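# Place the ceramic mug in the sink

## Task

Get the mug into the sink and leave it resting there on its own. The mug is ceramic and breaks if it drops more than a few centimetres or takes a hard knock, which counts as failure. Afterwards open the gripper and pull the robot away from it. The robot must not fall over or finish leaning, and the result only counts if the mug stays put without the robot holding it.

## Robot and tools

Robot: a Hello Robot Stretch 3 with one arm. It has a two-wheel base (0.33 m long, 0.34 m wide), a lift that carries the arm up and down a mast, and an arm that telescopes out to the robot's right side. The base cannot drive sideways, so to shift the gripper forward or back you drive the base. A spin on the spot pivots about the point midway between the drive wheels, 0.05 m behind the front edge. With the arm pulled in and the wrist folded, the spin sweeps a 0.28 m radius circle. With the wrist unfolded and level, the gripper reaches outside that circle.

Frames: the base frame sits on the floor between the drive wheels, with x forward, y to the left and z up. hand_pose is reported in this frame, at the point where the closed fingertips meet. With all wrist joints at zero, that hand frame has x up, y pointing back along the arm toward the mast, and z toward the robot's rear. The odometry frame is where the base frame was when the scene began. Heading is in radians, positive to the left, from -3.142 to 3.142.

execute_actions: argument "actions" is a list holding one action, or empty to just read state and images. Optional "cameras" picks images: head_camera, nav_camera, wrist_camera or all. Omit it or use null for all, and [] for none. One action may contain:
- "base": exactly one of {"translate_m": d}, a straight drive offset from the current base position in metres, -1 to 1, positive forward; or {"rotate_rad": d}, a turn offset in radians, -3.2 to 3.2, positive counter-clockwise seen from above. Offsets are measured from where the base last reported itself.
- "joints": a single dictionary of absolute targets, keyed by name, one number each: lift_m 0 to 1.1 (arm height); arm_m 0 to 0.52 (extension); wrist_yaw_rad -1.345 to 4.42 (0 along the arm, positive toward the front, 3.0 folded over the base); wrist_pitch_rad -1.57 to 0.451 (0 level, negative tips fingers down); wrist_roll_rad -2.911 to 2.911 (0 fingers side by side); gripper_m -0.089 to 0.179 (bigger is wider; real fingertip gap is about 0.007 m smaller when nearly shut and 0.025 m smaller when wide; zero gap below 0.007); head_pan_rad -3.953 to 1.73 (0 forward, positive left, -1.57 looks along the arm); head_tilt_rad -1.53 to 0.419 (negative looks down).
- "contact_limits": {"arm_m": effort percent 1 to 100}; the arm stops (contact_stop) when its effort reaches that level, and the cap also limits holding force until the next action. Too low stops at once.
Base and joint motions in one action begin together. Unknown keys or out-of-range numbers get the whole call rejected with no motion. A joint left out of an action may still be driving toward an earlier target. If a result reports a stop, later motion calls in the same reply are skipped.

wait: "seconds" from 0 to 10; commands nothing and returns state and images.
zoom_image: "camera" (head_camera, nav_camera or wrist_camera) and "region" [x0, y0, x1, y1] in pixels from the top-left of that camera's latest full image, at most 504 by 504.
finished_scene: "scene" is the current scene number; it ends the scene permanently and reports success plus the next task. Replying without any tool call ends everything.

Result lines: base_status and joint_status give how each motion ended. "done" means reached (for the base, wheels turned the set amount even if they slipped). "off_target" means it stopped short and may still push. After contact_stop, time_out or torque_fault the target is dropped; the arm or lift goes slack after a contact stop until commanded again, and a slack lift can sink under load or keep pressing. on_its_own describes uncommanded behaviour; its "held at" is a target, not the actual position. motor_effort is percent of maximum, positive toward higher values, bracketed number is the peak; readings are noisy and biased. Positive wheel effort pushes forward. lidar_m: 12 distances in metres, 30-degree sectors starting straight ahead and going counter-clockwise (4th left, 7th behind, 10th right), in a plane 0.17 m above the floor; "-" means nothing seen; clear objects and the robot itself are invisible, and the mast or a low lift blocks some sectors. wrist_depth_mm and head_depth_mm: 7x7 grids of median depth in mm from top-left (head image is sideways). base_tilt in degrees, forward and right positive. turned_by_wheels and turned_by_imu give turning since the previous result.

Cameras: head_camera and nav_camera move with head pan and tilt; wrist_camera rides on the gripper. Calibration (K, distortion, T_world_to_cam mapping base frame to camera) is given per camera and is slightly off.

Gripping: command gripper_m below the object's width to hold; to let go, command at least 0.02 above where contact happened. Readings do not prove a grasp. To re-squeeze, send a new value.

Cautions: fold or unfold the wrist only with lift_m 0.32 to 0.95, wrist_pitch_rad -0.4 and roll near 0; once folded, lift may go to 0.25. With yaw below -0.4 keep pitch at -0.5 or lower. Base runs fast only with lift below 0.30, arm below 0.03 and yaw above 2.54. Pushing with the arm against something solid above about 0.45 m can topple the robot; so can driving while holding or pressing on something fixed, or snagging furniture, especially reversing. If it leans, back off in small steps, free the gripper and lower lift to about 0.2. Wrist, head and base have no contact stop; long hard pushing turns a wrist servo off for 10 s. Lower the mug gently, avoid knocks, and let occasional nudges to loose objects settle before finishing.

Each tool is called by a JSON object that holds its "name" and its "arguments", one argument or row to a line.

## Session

{"name": "execute_actions", "arguments": {
  "actions": [
    {"joints":{"head_tilt_rad":-0.4,"lift_m":0.28}}
  ]
}}

{"name": "execute_actions", "arguments": {
  "actions": [
    {"joints":{"head_pan_rad":-3.1}}
  ],
  "cameras": ["nav_camera","head_camera"]
}}

Scene clock: 3.30 s.
base_odometry: x=+0.000 y=+0.000 heading=+0.000 (m, m, rad; odometry frame)
turned_by_wheels: +0.000 (rad since the last result)
turned_by_imu: -0.001 (rad since the last result)
base_tilt: forward=-0.4 right=-0.8 (deg)
lidar_m: 2.26 2.24 1.98 1.55 1.62 1.69 1.68 2.04 1.55 1.51 2.06 2.01
head_depth_mm: 2046 2164 2307 2030 2355 1856 1493 / 2081 2209 2377 2151 2476 1872 1504 / 2142 2237 2412 2180 2531 1898 1510 / 2180 2331 2479 2222 2564 1914 1503 / 2223 2370 2555 2258 2554 1883 1514 / 2291 2446 2590 2298 2442 1912 1520 / 2354 2512 2657 2924 2619 1913 1517
base_status: not commanded
joint_positions: lift_m=+0.280 arm_m=+0.002 wrist_yaw_rad=+3.041 wrist_pitch_rad=-0.349 wrist_roll_rad=+0.010 gripper_m=+0.037 head_pan_rad=+0.015 head_tilt_rad=-0.395
joint_status: all done
motor_effort: left_wheel=+0(0) right_wheel=+0(0) lift_m=+17(19) arm_m=-1(0) wrist_yaw_rad=+0(1) wrist_pitch_rad=+5(5) wrist_roll_rad=+0(0) gripper_m=-1(0) head_pan_rad=+0(1) head_tilt_rad=-4(36) (%)
hand_pose: x=+0.0021 y=+0.0848 z=+0.3085 quat_wxyz=(+0.158, +0.705, +0.087, +0.686) (m; base frame)
wrist_depth_mm: - - - - - - - / - - - - - - - / - - - - - - - / 781 794 833 844 846 886 928 / 630 638 - 677 679 693 712 / 522 527 - 543 564 563 575 / 449 470 - 494 474 483 487
pictures: head_camera (sideways: a quarter turn clockwise sets it upright), nav_camera (sideways: a quarter turn counterclockwise sets it upright), wrist_camera
camera_calibration (this result's frames):
head_camera: T_world_to_cam=[[-0.339816, 0.0474531, -0.939294, 1.24326], [0.0208114, 0.998861, 0.0429333, -0.0530703], [0.940262, -0.00495858, -0.340416, 0.394369], [0, 0, 0, 1]] pos_world=[0.0527739, -0.00403119, 1.30432]
nav_camera: T_world_to_cam=[[0.361748, 0.0417524, 0.93134, -1.17691], [0.0477473, -0.998515, 0.026218, 0.0170711], [0.931052, 0.0349847, -0.363205, 0.428416], [0, 0, 0, 1]] pos_world=[0.0260527, 0.0511966, 1.25126]
wrist_camera: T_world_to_cam=[[0.992099, -0.118475, 0.0412774, -0.0131741], [-0.0195701, -0.47112, -0.881852, 0.348167], [0.123924, 0.874076, -0.469716, 0.237898], [0, 0, 0, 1]] pos_world=[-0.00959765, -0.0454734, 0.41932]
Images, in order (width x height): head_camera 896x504, nav_camera 672x504, wrist_camera 644x364.

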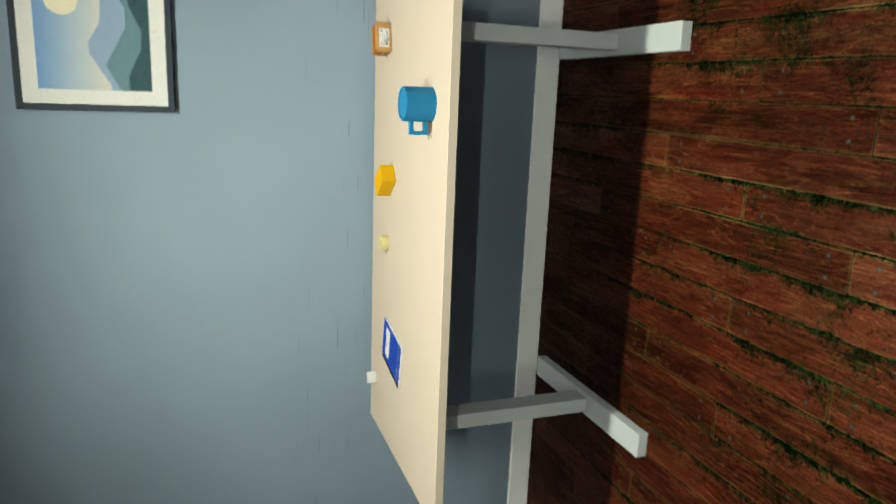

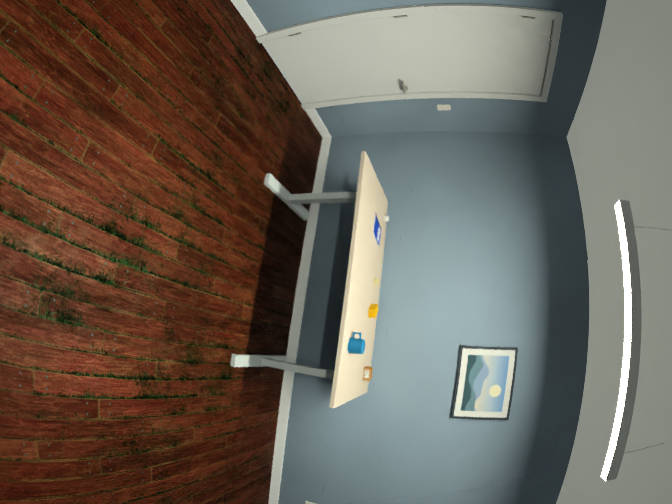

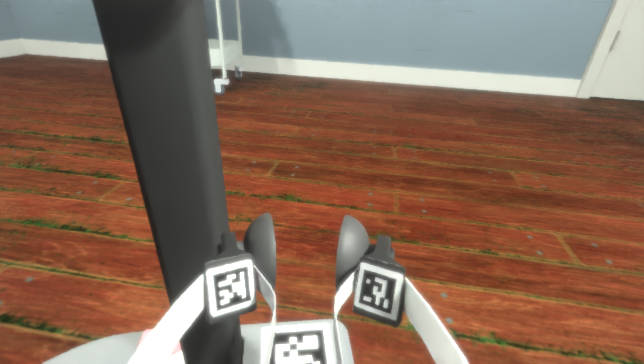

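Scene clock: 5.37 s.
base_odometry: x=+0.000 y=+0.000 heading=+0.000 (m, m, rad; odometry frame)
turned_by_wheels: +0.000 (rad since the last result)
turned_by_imu: -0.001 (rad since the last result)
base_tilt: forward=-0.3 right=-0.8 (deg)
lidar_m: 2.25 2.25 1.98 1.55 1.62 1.69 1.69 2.04 1.55 1.51 2.07 2.02
head_depth_mm: 1912 2036 2038 1657 1795 1878 1477 / 1972 2076 2151 1739 1848 1862 1484 / 1987 2125 2193 1775 1896 1899 1504 / 2046 2192 2259 1834 1969 1906 1511 / 2106 2248 2331 1879 2044 1903 1517 / 2147 2316 2435 2629 2497 1902 1520 / 2218 2351 2524 2719 2616 1906 1529
base_status: not commanded
joint_positions: lift_m=+0.280 arm_m=+0.002 wrist_yaw_rad=+3.041 wrist_pitch_rad=-0.349 wrist_roll_rad=+0.010 gripper_m=+0.037 head_pan_rad=-3.093 head_tilt_rad=-0.395
joint_status: all done
motor_effort: left_wheel=+0(0) right_wheel=+1(0) lift_m=+17(17) arm_m=+0(0) wrist_yaw_rad=+0(0) wrist_pitch_rad=+5(5) wrist_roll_rad=+0(1) gripper_m=+0(1) head_pan_rad=-5(58) head_tilt_rad=-4(3) (%)
hand_pose: x=+0.0021 y=+0.0848 z=+0.3085 quat_wxyz=(+0.158, +0.705, +0.087, +0.686) (m; base frame)
wrist_depth_mm: - - - - - - - / - - - - - - - / - - - - - - - / 801 804 835 847 872 889 908 / 626 645 - 669 676 692 695 / 525 530 - 547 558 566 573 / 450 468 - 491 473 482 488
pictures: head_camera (sideways: a quarter turn clockwise sets it upright), nav_camera (sideways: a quarter turn counterclockwise sets it upright)
camera_calibration (this result's frames):
head_camera: T_world_to_cam=[[0.34147, -0.0358994, -0.939207, 1.23899], [0.013036, -0.998993, 0.0429241, -0.0530109], [-0.939802, -0.0269008, -0.340658, 0.406152], [0, 0, 0, 1]] pos_world=[-0.0406843, 0.0024473, 1.3043]
nav_camera: T_world_to_cam=[[-0.360365, -0.053998, 0.931247, -1.17239], [-0.0815614, 0.996324, 0.0262096, 0.0178709], [-0.929239, -0.0665088, -0.363444, 0.440076], [0, 0, 0, 1]] pos_world=[-0.0120934, -0.0518427, 1.25126]
Images, in order (width x height): head_camera 896x504, nav_camera 672x504.

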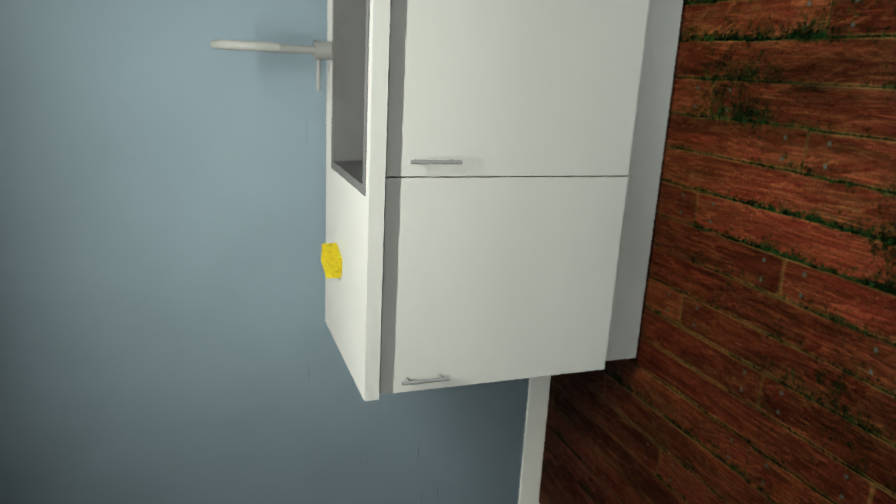

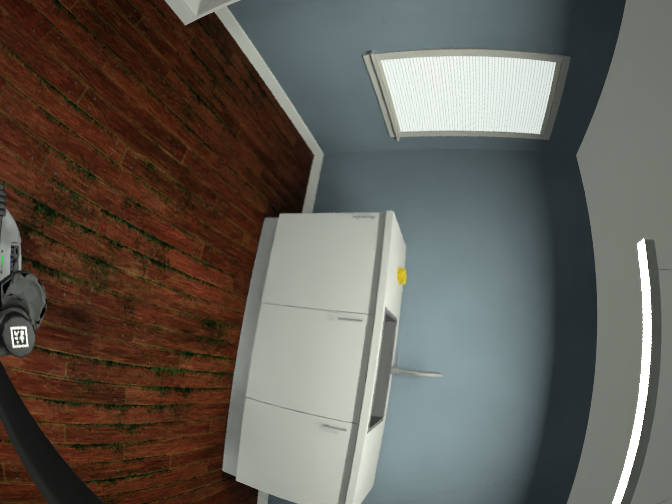

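{"name": "execute_actions", "arguments": {
  "actions": [
    {"base":{"rotate_rad":-0.2},"joints":{"head_pan_rad":-1.57,"head_tilt_rad":-0.7}}
  ],
  "cameras": []
}}

{"name": "execute_actions", "arguments": {
  "actions": [
    {"base":{"translate_m":1.0}}
  ],
  "cameras": []
}}

{"name": "execute_actions", "arguments": {
  "actions": [
    {"base":{"translate_m":0.15}}
  ],
  "cameras": []
}}

{"name": "execute_actions", "arguments": {
  "actions": [
    {"base":{"rotate_rad":1.5}}
  ],
  "cameras": ["head_camera"]
}}

{"name": "execute_actions", "arguments": {
  "actions": [
    {"joints":{"lift_m":0.94,"wrist_pitch_rad":-0.4}}
  ],
  "cameras": []
}}

{"name": "execute_actions", "arguments": {
  "actions": [
    {"joints":{"wrist_yaw_rad":0,"gripper_m":0.17,"lift_m":1.0}}
  ]
}}

Scene clock: 7.73 s.
base_odometry: x=+0.000 y=+0.000 heading=-0.200 (m, m, rad; odometry frame)
turned_by_wheels: -0.200 (rad since the last result)
turned_by_imu: -0.196 (rad since the last result)
base_tilt: forward=-0.3 right=-0.8 (deg)
lidar_m: 2.01 2.26 2.01 1.98 1.78 1.72 1.69 1.80 1.54 1.51 1.89 2.50
head_depth_mm: 1476 1574 1797 2051 1701 1431 1224 / 1508 1660 1854 1969 1726 1435 1230 / 1498 1664 1852 1987 1729 1433 1227 / 1503 1651 1866 2012 1719 1435 1231 / 1485 1667 1836 1925 1734 1440 1242 / 1491 1648 1873 2094 1738 1443 1237 / 1525 1687 1896 2060 1759 1459 1235
base_status: done
joint_positions: lift_m=+0.280 arm_m=+0.002 wrist_yaw_rad=+3.041 wrist_pitch_rad=-0.349 wrist_roll_rad=+0.010 gripper_m=+0.037 head_pan_rad=-1.577 head_tilt_rad=-0.692
joint_status: all done
motor_effort: left_wheel=+1(9) right_wheel=-1(5) lift_m=+17(17) arm_m=+0(1) wrist_yaw_rad=+1(1) wrist_pitch_rad=+5(5) wrist_roll_rad=+0(0) gripper_m=+0(0) head_pan_rad=+5(56) head_tilt_rad=-6(35) (%)
hand_pose: x=+0.0021 y=+0.0848 z=+0.3085 quat_wxyz=(+0.158, +0.705, +0.087, +0.686) (m; base frame)
wrist_depth_mm: - - - - - - - / - - - - - - - / - - - - - - - / 796 791 835 845 863 896 908 / 637 640 - 659 674 689 706 / 524 521 - 546 555 564 570 / 452 468 - 496 469 479 488
pictures: none
No camera images: the call's "cameras" was empty. Leave "cameras" out to get every camera's image.

Scene clock: 12.83 s.
base_odometry: x=+0.980 y=-0.199 heading=-0.200 (m, m, rad; odometry frame)
turned_by_wheels: +0.000 (rad since the last result)
turned_by_imu: +0.005 (rad since the last result)
base_tilt: forward=-0.4 right=-0.8 (deg)
lidar_m: 1.47 1.40 1.92 1.87 2.02 2.12 2.68 2.13 1.71 1.85 1.94 1.04
head_depth_mm: 1599 1768 1990 2052 1712 1419 1215 / 1595 1757 1979 2122 1719 1431 1224 / 1601 1757 1976 2126 1735 1435 1233 / 1593 1764 2018 2134 1731 1437 1237 / 1603 1773 1987 2130 1741 1450 1237 / 1596 1774 1977 2134 1751 1445 1244 / 1588 1779 1980 2136 1746 1452 1240
base_status: done
joint_positions: lift_m=+0.280 arm_m=+0.002 wrist_yaw_rad=+3.041 wrist_pitch_rad=-0.349 wrist_roll_rad=+0.010 gripper_m=+0.037 head_pan_rad=-1.577 head_tilt_rad=-0.692
joint_status: not commanded
motor_effort: left_wheel=+0(9) right_wheel=+0(4) lift_m=+17(17) arm_m=-1(1) wrist_yaw_rad=+0(1) wrist_pitch_rad=+5(5) wrist_roll_rad=-1(0) gripper_m=+0(0) head_pan_rad=+4(5) head_tilt_rad=-5(5) (%)
hand_pose: x=+0.0021 y=+0.0848 z=+0.3085 quat_wxyz=(+0.158, +0.705, +0.087, +0.686) (m; base frame)
wrist_depth_mm: - - - - - - - / - - - - - - - / - - - - - - - / 788 790 831 841 866 897 896 / 625 638 - 673 687 686 705 / 524 526 - 547 563 565 571 / 451 469 - 492 469 481 490
pictures: none
No camera images: the call's "cameras" was empty. Leave "cameras" out to get every camera's image.

Scene clock: 14.97 s.
base_odometry: x=+1.127 y=-0.228 heading=-0.200 (m, m, rad; odometry frame)
turned_by_wheels: +0.000 (rad since the last result)
turned_by_imu: +0.000 (rad since the last result)
base_tilt: forward=-0.3 right=-0.8 (deg)
lidar_m: 1.32 1.28 1.32 1.86 2.01 2.23 2.82 2.23 1.77 1.86 1.74 0.90
head_depth_mm: 1596 1788 1984 2128 1706 1425 1219 / 1593 1774 2008 2127 1726 1412 1230 / 1596 1778 1998 2176 1718 1428 1228 / 1603 1765 2015 2141 1750 1424 1234 / 1603 1767 2014 2134 1743 1461 1235 / 1605 1788 1995 2142 1755 1445 1231 / 1608 1778 2010 2150 1749 1446 1232
base_status: done
joint_positions: lift_m=+0.280 arm_m=+0.002 wrist_yaw_rad=+3.041 wrist_pitch_rad=-0.349 wrist_roll_rad=+0.010 gripper_m=+0.037 head_pan_rad=-1.577 head_tilt_rad=-0.692
joint_status: not commanded
motor_effort: left_wheel=+0(8) right_wheel=+0(4) lift_m=+17(17) arm_m=+0(1) wrist_yaw_rad=+1(0) wrist_pitch_rad=+5(5) wrist_roll_rad=+0(0) gripper_m=+0(0) head_pan_rad=+4(4) head_tilt_rad=-6(6) (%)
hand_pose: x=+0.0021 y=+0.0848 z=+0.3085 quat_wxyz=(+0.158, +0.705, +0.087, +0.686) (m; base frame)
wrist_depth_mm: - - - - - - - / - - - - - - - / - - - - - - - / 806 792 842 850 863 890 930 / 628 639 - 659 685 693 706 / 526 525 - 553 556 555 578 / 449 465 - 494 469 478 488
pictures: none
No camera images: the call's "cameras" was empty. Leave "cameras" out to get every camera's image.

Scene clock: 17.23 s.
base_odometry: x=+1.127 y=-0.228 heading=+1.300 (m, m, rad; odometry frame)
turned_by_wheels: +1.500 (rad since the last result)
turned_by_imu: +1.463 (rad since the last result)
base_tilt: forward=-0.3 right=-0.9 (deg)
lidar_m: 1.86 1.96 2.23 2.82 2.25 1.77 1.86 1.88 0.89 0.89 1.37 1.29
head_depth_mm: 1155 1275 1438 943 801 1432 1227 / 1154 1265 1250 944 801 1399 1204 / 1140 1267 1205 950 785 1400 1231 / 1137 1250 1269 955 788 1440 1227 / 1126 1246 1278 954 790 1443 1231 / 1113 1231 1285 961 770 1448 1241 / 1106 1225 1293 971 773 1453 1241
base_status: done
joint_positions: lift_m=+0.280 arm_m=+0.002 wrist_yaw_rad=+3.041 wrist_pitch_rad=-0.349 wrist_roll_rad=+0.010 gripper_m=+0.037 head_pan_rad=-1.577 head_tilt_rad=-0.692
joint_status: not commanded
motor_effort: left_wheel=-1(7) right_wheel=+2(8) lift_m=+17(17) arm_m=-1(0) wrist_yaw_rad=+1(0) wrist_pitch_rad=+5(5) wrist_roll_rad=+0(0) gripper_m=+0(0) head_pan_rad=+5(4) head_tilt_rad=-5(5) (%)
hand_pose: x=+0.0021 y=+0.0848 z=+0.3085 quat_wxyz=(+0.158, +0.705, +0.087, +0.686) (m; base frame)
wrist_depth_mm: - - - - - - - / - - - - - - - / - - - - - - - / 786 805 826 846 881 872 934 / 620 643 - 674 670 702 718 / 519 534 - 548 557 566 575 / 448 470 - 494 474 477 481
pictures: head_camera (sideways: a quarter turn clockwise sets it upright)
camera_calibration (this result's frames):
head_camera: T_world_to_cam=[[0.0561056, 0.59871, -0.798998, 1.05786], [0.998142, -0.0526971, 0.0306022, -0.042964], [-0.023783, -0.79923, -0.600554, 0.738737], [0, 0, 0, 1]] pos_world=[0.00110173, -0.0451932, 1.29019]
Images, in order (width x height): head_camera 896x504.

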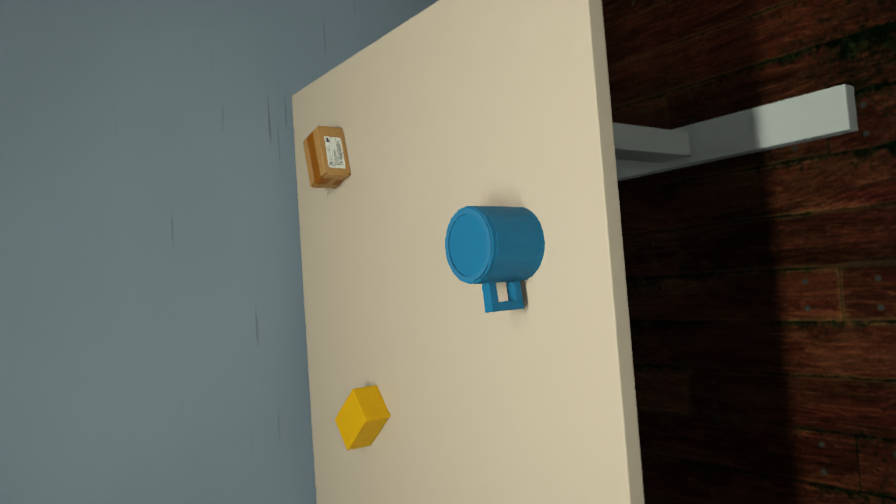

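Scene clock: 24.07 s.
base_odometry: x=+1.127 y=-0.228 heading=+1.300 (m, m, rad; odometry frame)
turned_by_wheels: +0.000 (rad since the last result)
turned_by_imu: -0.002 (rad since the last result)
base_tilt: forward=-0.3 right=-0.8 (deg)
lidar_m: 1.86 1.96 2.23 2.82 2.24 1.78 1.86 1.88 0.89 0.90 1.37 1.29
head_depth_mm: 1154 1281 1422 943 - - 1180 / 1147 1267 1259 946 806 - 1176 / 1139 1261 1211 953 782 - - / 1137 1256 1274 953 782 - - / 1119 1246 1283 966 790 - - / 1111 1234 1288 965 772 - - / 1113 1231 1295 969 774 1455 1241
base_status: not commanded
joint_positions: lift_m=+0.940 arm_m=+0.002 wrist_yaw_rad=+3.041 wrist_pitch_rad=-0.412 wrist_roll_rad=+0.010 gripper_m=+0.037 head_pan_rad=-1.577 head_tilt_rad=-0.692
joint_status: all done
motor_effort: left_wheel=-1(1) right_wheel=+2(1) lift_m=+23(23) arm_m=+0(0) wrist_yaw_rad=+1(0) wrist_pitch_rad=+4(4) wrist_roll_rad=-1(0) gripper_m=+1(0) head_pan_rad=+4(5) head_tilt_rad=-6(5) (%)
hand_pose: x=+0.0013 y=+0.0775 z=+0.9539 quat_wxyz=(+0.180, +0.702, +0.109, +0.681) (m; base frame)
wrist_depth_mm: - - - - - - - / - - - - - - - / - - - - - - - / - - - - - - - / - - - - - - - / - - - - - - - / - - - - - - -
pictures: none
No camera images: the call's "cameras" was empty. Leave "cameras" out to get every camera's image.

Scene clock: 26.60 s.
base_odometry: x=+1.127 y=-0.228 heading=+1.300 (m, m, rad; odometry frame)
turned_by_wheels: +0.000 (rad since the last result)
turned_by_imu: -0.001 (rad since the last result)
base_tilt: forward=-0.4 right=-0.9 (deg)
lidar_m: 1.86 1.96 2.23 2.83 2.24 1.77 1.86 1.88 0.90 0.89 1.37 1.29
head_depth_mm: 1159 1282 1395 - - - - / 1150 1279 1285 - - - - / 1135 1260 1199 - - - - / 1139 1248 1268 - - - 1214 / 1122 1237 1283 960 793 1442 1230 / 1117 1231 1291 997 751 1445 1231 / 1109 1219 1292 969 771 1455 1243
base_status: not commanded
joint_positions: lift_m=+1.000 arm_m=+0.002 wrist_yaw_rad=+0.002 wrist_pitch_rad=-0.412 wrist_roll_rad=+0.010 gripper_m=+0.170 head_pan_rad=-1.577 head_tilt_rad=-0.692
joint_status: all done
motor_effort: left_wheel=-1(1) right_wheel=+2(2) lift_m=+22(23) arm_m=-1(1) wrist_yaw_rad=-1(1) wrist_pitch_rad=+4(4) wrist_roll_rad=+0(0) gripper_m=+0(83) head_pan_rad=+4(5) head_tilt_rad=-6(6) (%)
hand_pose: x=-0.0210 y=-0.3717 z=+1.0138 quat_wxyz=(+0.689, +0.145, -0.695, -0.145) (m; base frame)
wrist_depth_mm: 950 968 983 953 973 952 952 / - - - - - - - / 915 933 947 - - - - / 715 722 741 753 755 - - / 574 605 603 530 614 - - / - 496 505 509 519 - - / - - 463 468 476 - -
pictures: head_camera (sideways: a quarter turn clockwise sets it upright), nav_camera (sideways: a quarter turn counterclockwise sets it upright), wrist_camera
camera_calibration (this result's frames):
head_camera: T_world_to_cam=[[0.0561055, 0.59871, -0.798999, 1.05786], [0.998142, -0.0526968, 0.0306022, -0.042964], [-0.0237828, -0.799231, -0.600554, 0.738737], [0, 0, 0, 1]] pos_world=[0.00110174, -0.0451932, 1.29019]
nav_camera: T_world_to_cam=[[0.0326418, -0.619159, 0.784587, -0.983514], [-0.999333, -0.0330853, 0.0154667, 0.0374635], [0.0163819, -0.784569, -0.619826, 0.767897], [0, 0, 0, 1]] pos_world=[0.0569625, -0.00524429, 1.24704]
wrist_camera: T_world_to_cam=[[-0.999009, 0.0137111, 0.0423529, -0.0673093], [-0.0288546, 0.525042, -0.850587, 1.09298], [-0.0338995, -0.850966, -0.524126, 0.381655], [0, 0, 0, 1]] pos_world=[-0.0227672, -0.248162, 1.13256]
Images, in order (width x height): head_camera 896x504, nav_camera 672x504, wrist_camera 644x364.

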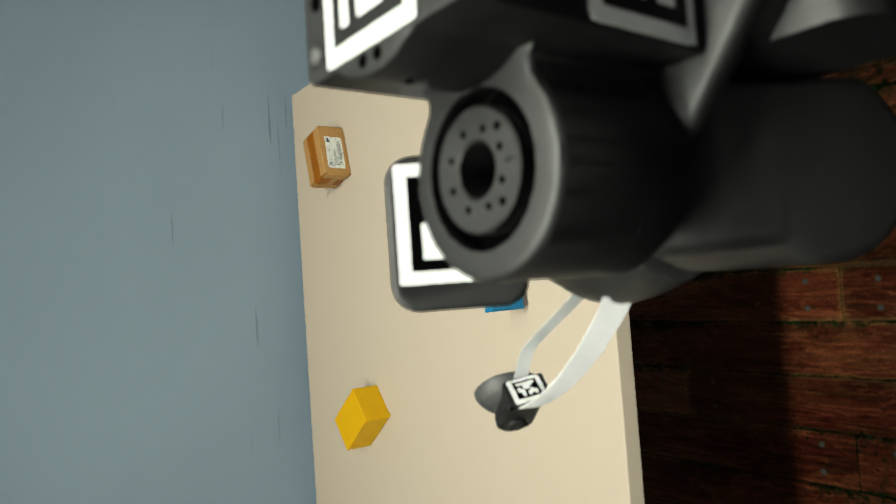

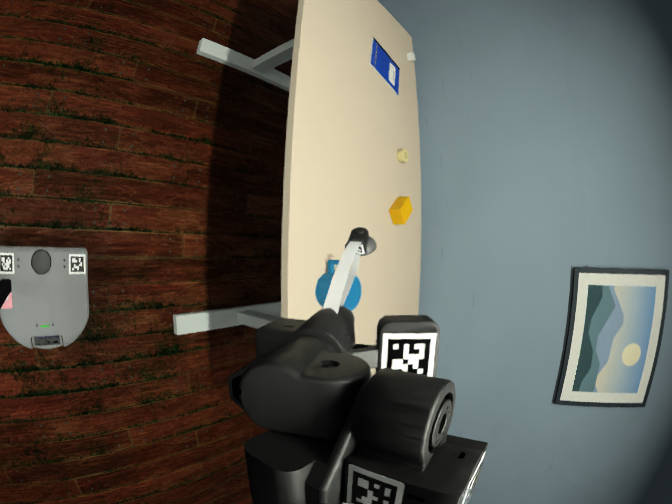

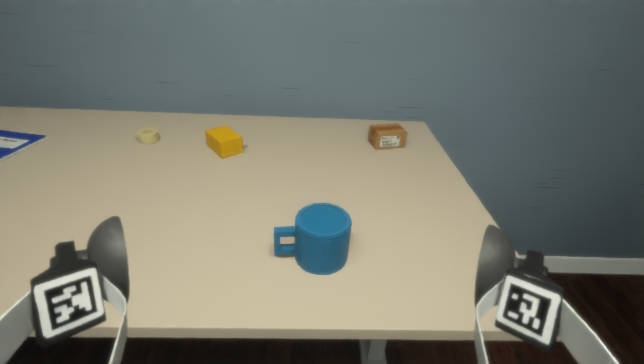

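{"name": "execute_actions", "arguments": {
  "actions": [
    {"joints":{"wrist_yaw_rad":1.2,"wrist_pitch_rad":-0.9,"arm_m":0.45},"base":{"translate_m":-0.13}}
  ],
  "cameras": ["wrist_camera"]
}}

{"name": "execute_actions", "arguments": {
  "actions": [
    {"joints":{"lift_m":0.93}}
  ]
}}

Scene clock: 31.73 s.
base_odometry: x=+1.092 y=-0.354 heading=+1.300 (m, m, rad; odometry frame)
turned_by_wheels: +0.000 (rad since the last result)
turned_by_imu: -0.002 (rad since the last result)
base_tilt: forward=-0.4 right=-0.7 (deg)
lidar_m: 1.99 2.09 2.30 2.83 2.15 1.67 1.73 1.79 1.38 0.87 1.36 1.39
head_depth_mm: 1157 - 1461 1653 1607 1419 1224 / 1127 - 1426 950 804 1439 1231 / 1110 1283 1264 950 782 1404 1201 / 1105 - 1160 957 786 1442 1232 / 1120 1227 1213 960 777 1447 1236 / 1114 1213 1298 932 773 1450 1247 / 1115 1221 1303 961 775 1460 1241
base_status: done
joint_positions: lift_m=+1.000 arm_m=+0.450 wrist_yaw_rad=+1.199 wrist_pitch_rad=-0.904 wrist_roll_rad=+0.010 gripper_m=+0.170 head_pan_rad=-1.577 head_tilt_rad=-0.692
joint_status: all done
motor_effort: left_wheel=-1(7) right_wheel=+2(2) lift_m=+23(22) arm_m=+3(2) wrist_yaw_rad=+2(3) wrist_pitch_rad=+1(4) wrist_roll_rad=+0(0) gripper_m=+0(0) head_pan_rad=+4(5) head_tilt_rad=-5(6) (%)
hand_pose: x=+0.1085 y=-0.6456 z=+0.9222 quat_wxyz=(+0.698, +0.614, -0.354, +0.100) (m; base frame)
wrist_depth_mm: - 561 551 561 563 578 577 / - - 493 501 506 497 524 / - - 444 453 459 461 477 / - - 407 413 415 425 427 / - - 375 379 387 395 395 / - - 346 280 356 - 369 / 929 935 323 262 328 332 341
pictures: wrist_camera
camera_calibration (this result's frames):
wrist_camera: T_world_to_cam=[[-0.357956, -0.932658, 0.0449111, -0.613142], [-0.815483, 0.288832, -0.501561, 0.773574], [0.454813, -0.216161, -0.863956, 0.775207], [0, 0, 0, 1]] pos_world=[0.058784, -0.627715, 1.08528]
Images, in order (width x height): wrist_camera 644x364.

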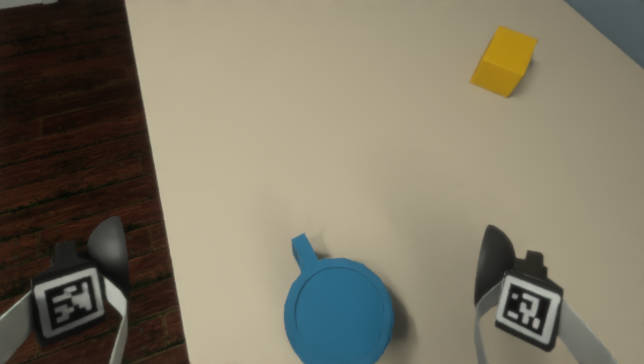

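Scene clock: 33.20 s.
base_odometry: x=+1.092 y=-0.354 heading=+1.300 (m, m, rad; odometry frame)
turned_by_wheels: +0.000 (rad since the last result)
turned_by_imu: +0.000 (rad since the last result)
base_tilt: forward=-0.3 right=-0.9 (deg)
lidar_m: 1.99 2.09 2.31 2.83 2.15 1.66 1.73 1.80 1.37 0.87 1.37 1.39
head_depth_mm: 1158 1281 1386 - 1566 1427 1221 / 1149 1263 - 948 804 1431 1229 / 1139 1228 1211 954 783 1394 1206 / 1129 1206 - 953 786 1444 1236 / 1117 1237 1328 943 776 1447 1239 / 1114 1231 1258 998 769 1440 1238 / 1101 1224 1290 969 773 1456 1238
base_status: not commanded
joint_positions: lift_m=+0.930 arm_m=+0.450 wrist_yaw_rad=+1.199 wrist_pitch_rad=-0.904 wrist_roll_rad=+0.010 gripper_m=+0.170 head_pan_rad=-1.577 head_tilt_rad=-0.692
joint_status: all done
motor_effort: left_wheel=-1(1) right_wheel=+2(2) lift_m=+17(22) arm_m=+3(3) wrist_yaw_rad=+2(2) wrist_pitch_rad=+1(1) wrist_roll_rad=+0(0) gripper_m=+0(0) head_pan_rad=+4(5) head_tilt_rad=-5(5) (%)
hand_pose: x=+0.1084 y=-0.6456 z=+0.8526 quat_wxyz=(+0.698, +0.614, -0.354, +0.100) (m; base frame)
wrist_depth_mm: - 440 442 448 461 443 475 / - 397 398 403 408 420 424 / - 369 360 365 371 377 383 / - 339 331 333 340 346 349 / - 311 304 248 311 321 321 / 931 289 281 209 219 - 298 / 853 849 262 197 262 269 277
pictures: head_camera (sideways: a quarter turn clockwise sets it upright), nav_camera (sideways: a quarter turn counterclockwise sets it upright), wrist_camera
camera_calibration (this result's frames):
head_camera: T_world_to_cam=[[0.0561056, 0.59871, -0.798999, 1.05786], [0.998142, -0.052697, 0.0306022, -0.042964], [-0.023783, -0.799231, -0.600554, 0.738737], [0, 0, 0, 1]] pos_world=[0.00110173, -0.0451932, 1.29019]
nav_camera: T_world_to_cam=[[0.0326416, -0.619159, 0.784587, -0.983514], [-0.999333, -0.033085, 0.0154667, 0.0374635], [0.0163818, -0.784569, -0.619826, 0.767897], [0, 0, 0, 1]] pos_world=[0.0569625, -0.00524431, 1.24704]
wrist_camera: T_world_to_cam=[[-0.357951, -0.93266, 0.0449104, -0.610018], [-0.815545, 0.288856, -0.501447, 0.738542], [0.454706, -0.21612, -0.864022, 0.715143], [0, 0, 0, 1]] pos_world=[0.0587774, -0.627715, 1.01563]
Images, in order (width x height): head_camera 896x504, nav_camera 672x504, wrist_camera 644x364.

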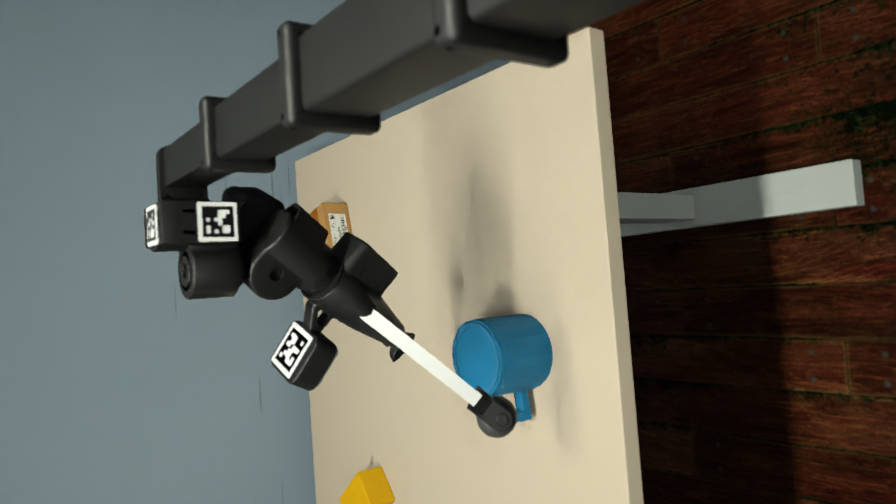

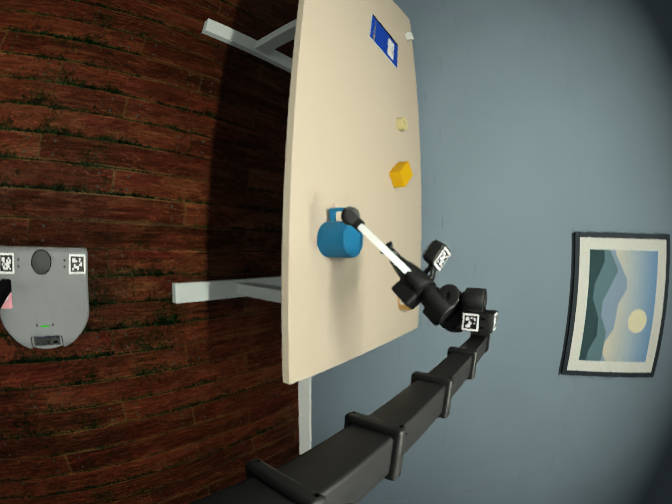

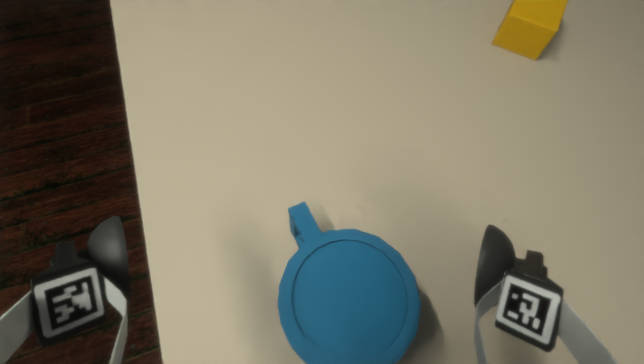

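{"name": "execute_actions", "arguments": {
  "actions": [
    {"joints":{"arm_m":0.47},"base":{"translate_m":-0.02}}
  ],
  "cameras": []
}}

{"name": "execute_actions", "arguments": {
  "actions": [
    {"joints":{"lift_m":0.84}}
  ],
  "cameras": ["wrist_camera"]
}}

{"name": "execute_actions", "arguments": {
  "actions": [
    {"joints":{"gripper_m":0.042}}
  ],
  "cameras": []
}}

{"name": "execute_actions", "arguments": {
  "actions": [
    {"joints":{"lift_m":0.87}}
  ]
}}

Scene clock: 35.50 s.
base_odometry: x=+1.087 y=-0.373 heading=+1.300 (m, m, rad; odometry frame)
turned_by_wheels: +0.000 (rad since the last result)
turned_by_imu: -0.001 (rad since the last result)
base_tilt: forward=-0.3 right=-0.8 (deg)
lidar_m: 2.01 2.11 2.32 2.82 2.14 1.64 1.71 1.77 1.37 0.87 1.37 1.40
head_depth_mm: 1155 1282 1385 - 1569 1433 1215 / 1144 1259 - 980 807 1430 1223 / 1141 1206 1269 950 784 1399 1205 / 1133 - - 955 785 1397 1232 / 1117 1246 1279 953 791 1435 1241 / 1111 1233 1281 1000 770 1438 1238 / 1106 1214 1295 963 773 1443 1239
base_status: done
joint_positions: lift_m=+0.930 arm_m=+0.470 wrist_yaw_rad=+1.199 wrist_pitch_rad=-0.904 wrist_roll_rad=+0.010 gripper_m=+0.170 head_pan_rad=-1.577 head_tilt_rad=-0.692
joint_status: all done
motor_effort: left_wheel=-1(6) right_wheel=+2(4) lift_m=+17(17) arm_m=+3(4) wrist_yaw_rad=+2(2) wrist_pitch_rad=+1(1) wrist_roll_rad=+0(0) gripper_m=+0(0) head_pan_rad=+4(5) head_tilt_rad=-5(5) (%)
hand_pose: x=+0.1084 y=-0.6656 z=+0.8526 quat_wxyz=(+0.698, +0.614, -0.354, +0.100) (m; base frame)
wrist_depth_mm: - 434 443 453 459 444 483 / - 394 394 405 414 423 429 / - 357 361 368 371 381 385 / - 330 329 334 338 346 350 / - 303 305 227 311 317 317 / 918 279 274 211 289 - 299 / 836 266 260 200 271 269 276
pictures: none
No camera images: the call's "cameras" was empty. Leave "cameras" out to get every camera's image.

Scene clock: 37.17 s.
base_odometry: x=+1.087 y=-0.373 heading=+1.300 (m, m, rad; odometry frame)
turned_by_wheels: +0.000 (rad since the last result)
turned_by_imu: +0.000 (rad since the last result)
base_tilt: forward=-0.4 right=-0.8 (deg)
lidar_m: 2.01 2.11 2.32 2.83 2.15 1.65 1.71 1.77 1.37 0.87 1.37 1.40
head_depth_mm: 1151 1280 1440 1618 - - 1189 / 1149 1273 1412 - 804 1421 1226 / 1142 1270 - 951 787 1394 1207 / 1131 1253 - 922 785 1416 1229 / 1112 1245 1298 927 785 1446 1236 / 1110 1243 1289 963 747 1451 1240 / 1104 1230 1293 970 771 1452 1234
base_status: not commanded
joint_positions: lift_m=+0.840 arm_m=+0.470 wrist_yaw_rad=+1.199 wrist_pitch_rad=-0.905 wrist_roll_rad=+0.010 gripper_m=+0.170 head_pan_rad=-1.577 head_tilt_rad=-0.692
joint_status: all done
motor_effort: left_wheel=-1(1) right_wheel=+2(2) lift_m=+17(18) arm_m=+3(3) wrist_yaw_rad=+2(2) wrist_pitch_rad=+1(1) wrist_roll_rad=+0(1) gripper_m=+0(0) head_pan_rad=+5(4) head_tilt_rad=-6(6) (%)
hand_pose: x=+0.1084 y=-0.6656 z=+0.7626 quat_wxyz=(+0.698, +0.614, -0.354, +0.100) (m; base frame)
wrist_depth_mm: - 302 309 317 321 327 334 / - 272 276 282 285 293 297 / - 246 246 256 258 265 267 / 965 227 146 145 234 240 244 / 898 211 132 133 138 222 223 / 857 195 124 123 196 - 207 / 180 181 181 118 187 187 193
pictures: wrist_camera
camera_calibration (this result's frames):
wrist_camera: T_world_to_cam=[[-0.357948, -0.932661, 0.0449099, -0.624631], [-0.815576, 0.288869, -0.501389, 0.69914], [0.454652, -0.216099, -0.864056, 0.633103], [0, 0, 0, 1]] pos_world=[0.0587741, -0.647716, 0.92563]
Images, in order (width x height): wrist_camera 644x364.

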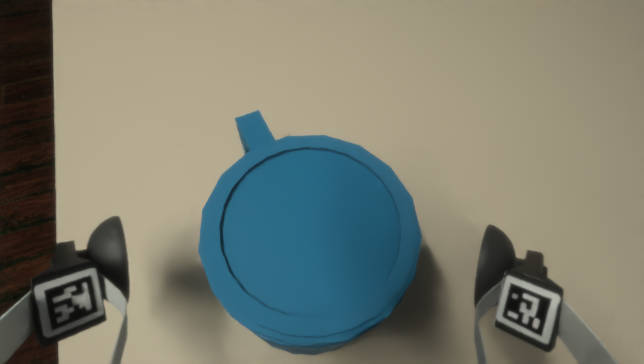

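Scene clock: 38.93 s.
base_odometry: x=+1.087 y=-0.373 heading=+1.300 (m, m, rad; odometry frame)
turned_by_wheels: +0.000 (rad since the last result)
turned_by_imu: +0.000 (rad since the last result)
base_tilt: forward=-0.4 right=-0.8 (deg)
lidar_m: 2.01 2.11 2.32 2.82 2.14 1.64 1.71 1.78 1.37 0.87 1.37 1.40
head_depth_mm: 1158 1287 1448 1612 - - 1198 / 1143 1277 1411 - 807 1419 1222 / 1146 1266 - 944 782 1398 1203 / 1126 1253 - 918 790 1418 1235 / 1125 1244 1308 897 789 1443 1232 / 1113 1233 1288 962 760 1448 1231 / 1107 1231 1296 968 773 1447 1238
base_status: not commanded
joint_positions: lift_m=+0.840 arm_m=+0.470 wrist_yaw_rad=+1.199 wrist_pitch_rad=-0.914 wrist_roll_rad=+0.010 gripper_m=+0.043 head_pan_rad=-1.577 head_tilt_rad=-0.692
joint_status: all done
motor_effort: left_wheel=-1(2) right_wheel=+2(2) lift_m=+18(18) arm_m=+3(3) wrist_yaw_rad=+2(2) wrist_pitch_rad=+5(5) wrist_roll_rad=+0(0) gripper_m=-22(93) head_pan_rad=+5(5) head_tilt_rad=-6(6) (%)
hand_pose: x=+0.1065 y=-0.6648 z=+0.7612 quat_wxyz=(+0.699, +0.616, -0.351, +0.097) (m; base frame)
wrist_depth_mm: - 297 302 309 315 318 328 / - 268 273 275 280 287 292 / - 243 242 251 256 258 264 / 939 224 143 142 231 237 241 / 897 208 130 131 134 218 221 / 822 194 121 121 122 204 205 / 778 178 178 115 185 187 191
pictures: none
No camera images: the call's "cameras" was empty. Leave "cameras" out to get every camera's image.

Scene clock: 40.00 s.
base_odometry: x=+1.087 y=-0.373 heading=+1.300 (m, m, rad; odometry frame)
turned_by_wheels: +0.000 (rad since the last result)
turned_by_imu: +0.000 (rad since the last result)
base_tilt: forward=-0.3 right=-0.8 (deg)
lidar_m: 2.01 2.11 2.33 2.82 2.14 1.64 1.71 1.77 1.37 0.87 1.37 1.40
head_depth_mm: 1148 1283 1449 1620 - 1378 1222 / 1148 1267 1405 - 805 1433 1230 / 1147 1243 1160 947 784 1402 1208 / 1127 1246 - 927 792 1411 1227 / 1121 1239 1327 928 781 1436 1234 / 1117 1226 1289 968 769 1447 1236 / 1108 1227 1301 968 774 1447 1239
base_status: not commanded
joint_positions: lift_m=+0.870 arm_m=+0.470 wrist_yaw_rad=+1.199 wrist_pitch_rad=-0.921 wrist_roll_rad=+0.010 gripper_m=+0.046 head_pan_rad=-1.577 head_tilt_rad=-0.692
joint_status: all done
motor_effort: left_wheel=-1(1) right_wheel=+2(2) lift_m=+24(23) arm_m=+2(2) wrist_yaw_rad=+2(3) wrist_pitch_rad=+8(8) wrist_roll_rad=+0(0) gripper_m=-19(22) head_pan_rad=+4(5) head_tilt_rad=-6(6) (%)
hand_pose: x=+0.1052 y=-0.6643 z=+0.7899 quat_wxyz=(+0.699, +0.617, -0.349, +0.095) (m; base frame)
wrist_depth_mm: - 336 341 347 354 363 368 / - 303 306 314 319 325 330 / - 277 279 287 292 296 299 / - 254 145 144 260 269 273 / 933 238 128 130 134 250 252 / 866 221 118 119 120 231 234 / 814 203 203 113 210 215 218
pictures: head_camera (sideways: a quarter turn clockwise sets it upright), nav_camera (sideways: a quarter turn counterclockwise sets it upright), wrist_camera
camera_calibration (this result's frames):
head_camera: T_world_to_cam=[[0.0561055, 0.59871, -0.798998, 1.05786], [0.998142, -0.0526968, 0.0306022, -0.042964], [-0.0237828, -0.79923, -0.600554, 0.738737], [0, 0, 0, 1]] pos_world=[0.00110174, -0.0451932, 1.29019]
nav_camera: T_world_to_cam=[[0.0326418, -0.619159, 0.784587, -0.983514], [-0.999333, -0.0330853, 0.0154667, 0.0374635], [0.0163819, -0.784569, -0.619826, 0.767897], [0, 0, 0, 1]] pos_world=[0.0569625, -0.00524428, 1.24704]
wrist_camera: T_world_to_cam=[[-0.357147, -0.932973, 0.0448131, -0.62606], [-0.82305, 0.291658, -0.487364, 0.701362], [0.441628, -0.210944, -0.872048, 0.669555], [0, 0, 0, 1]] pos_world=[0.0579667, -0.647416, 0.953758]
Images, in order (width x height): head_camera 896x504, nav_camera 672x504, wrist_camera 644x364.

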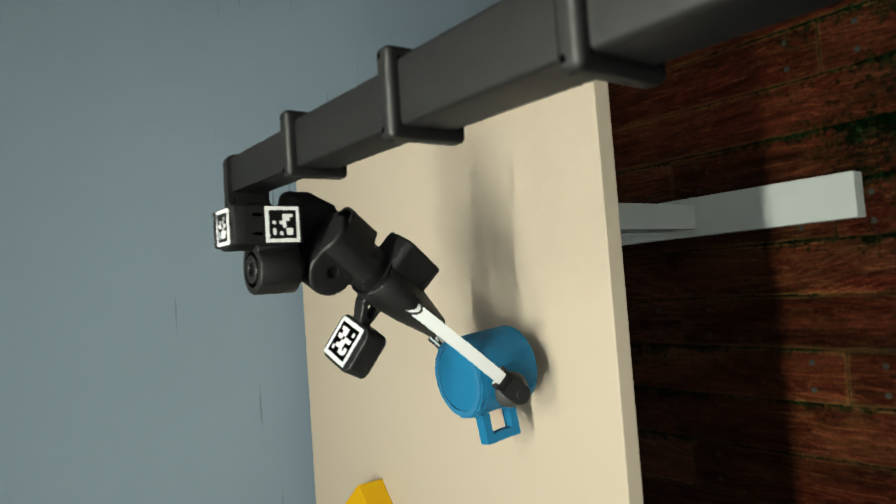

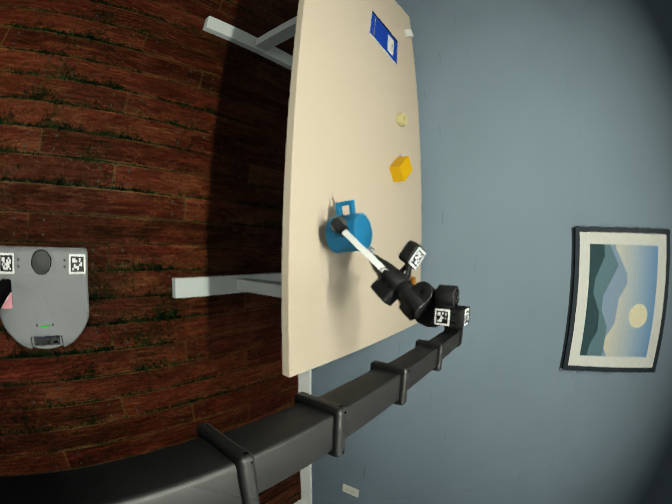

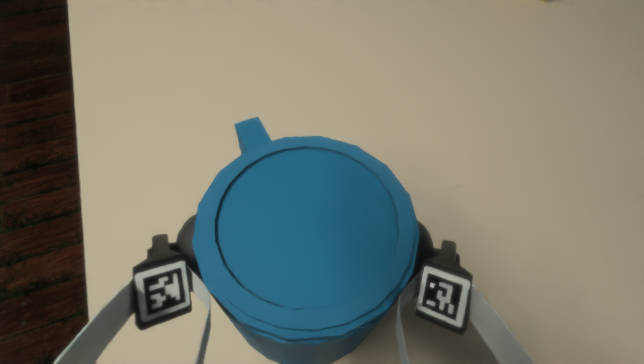

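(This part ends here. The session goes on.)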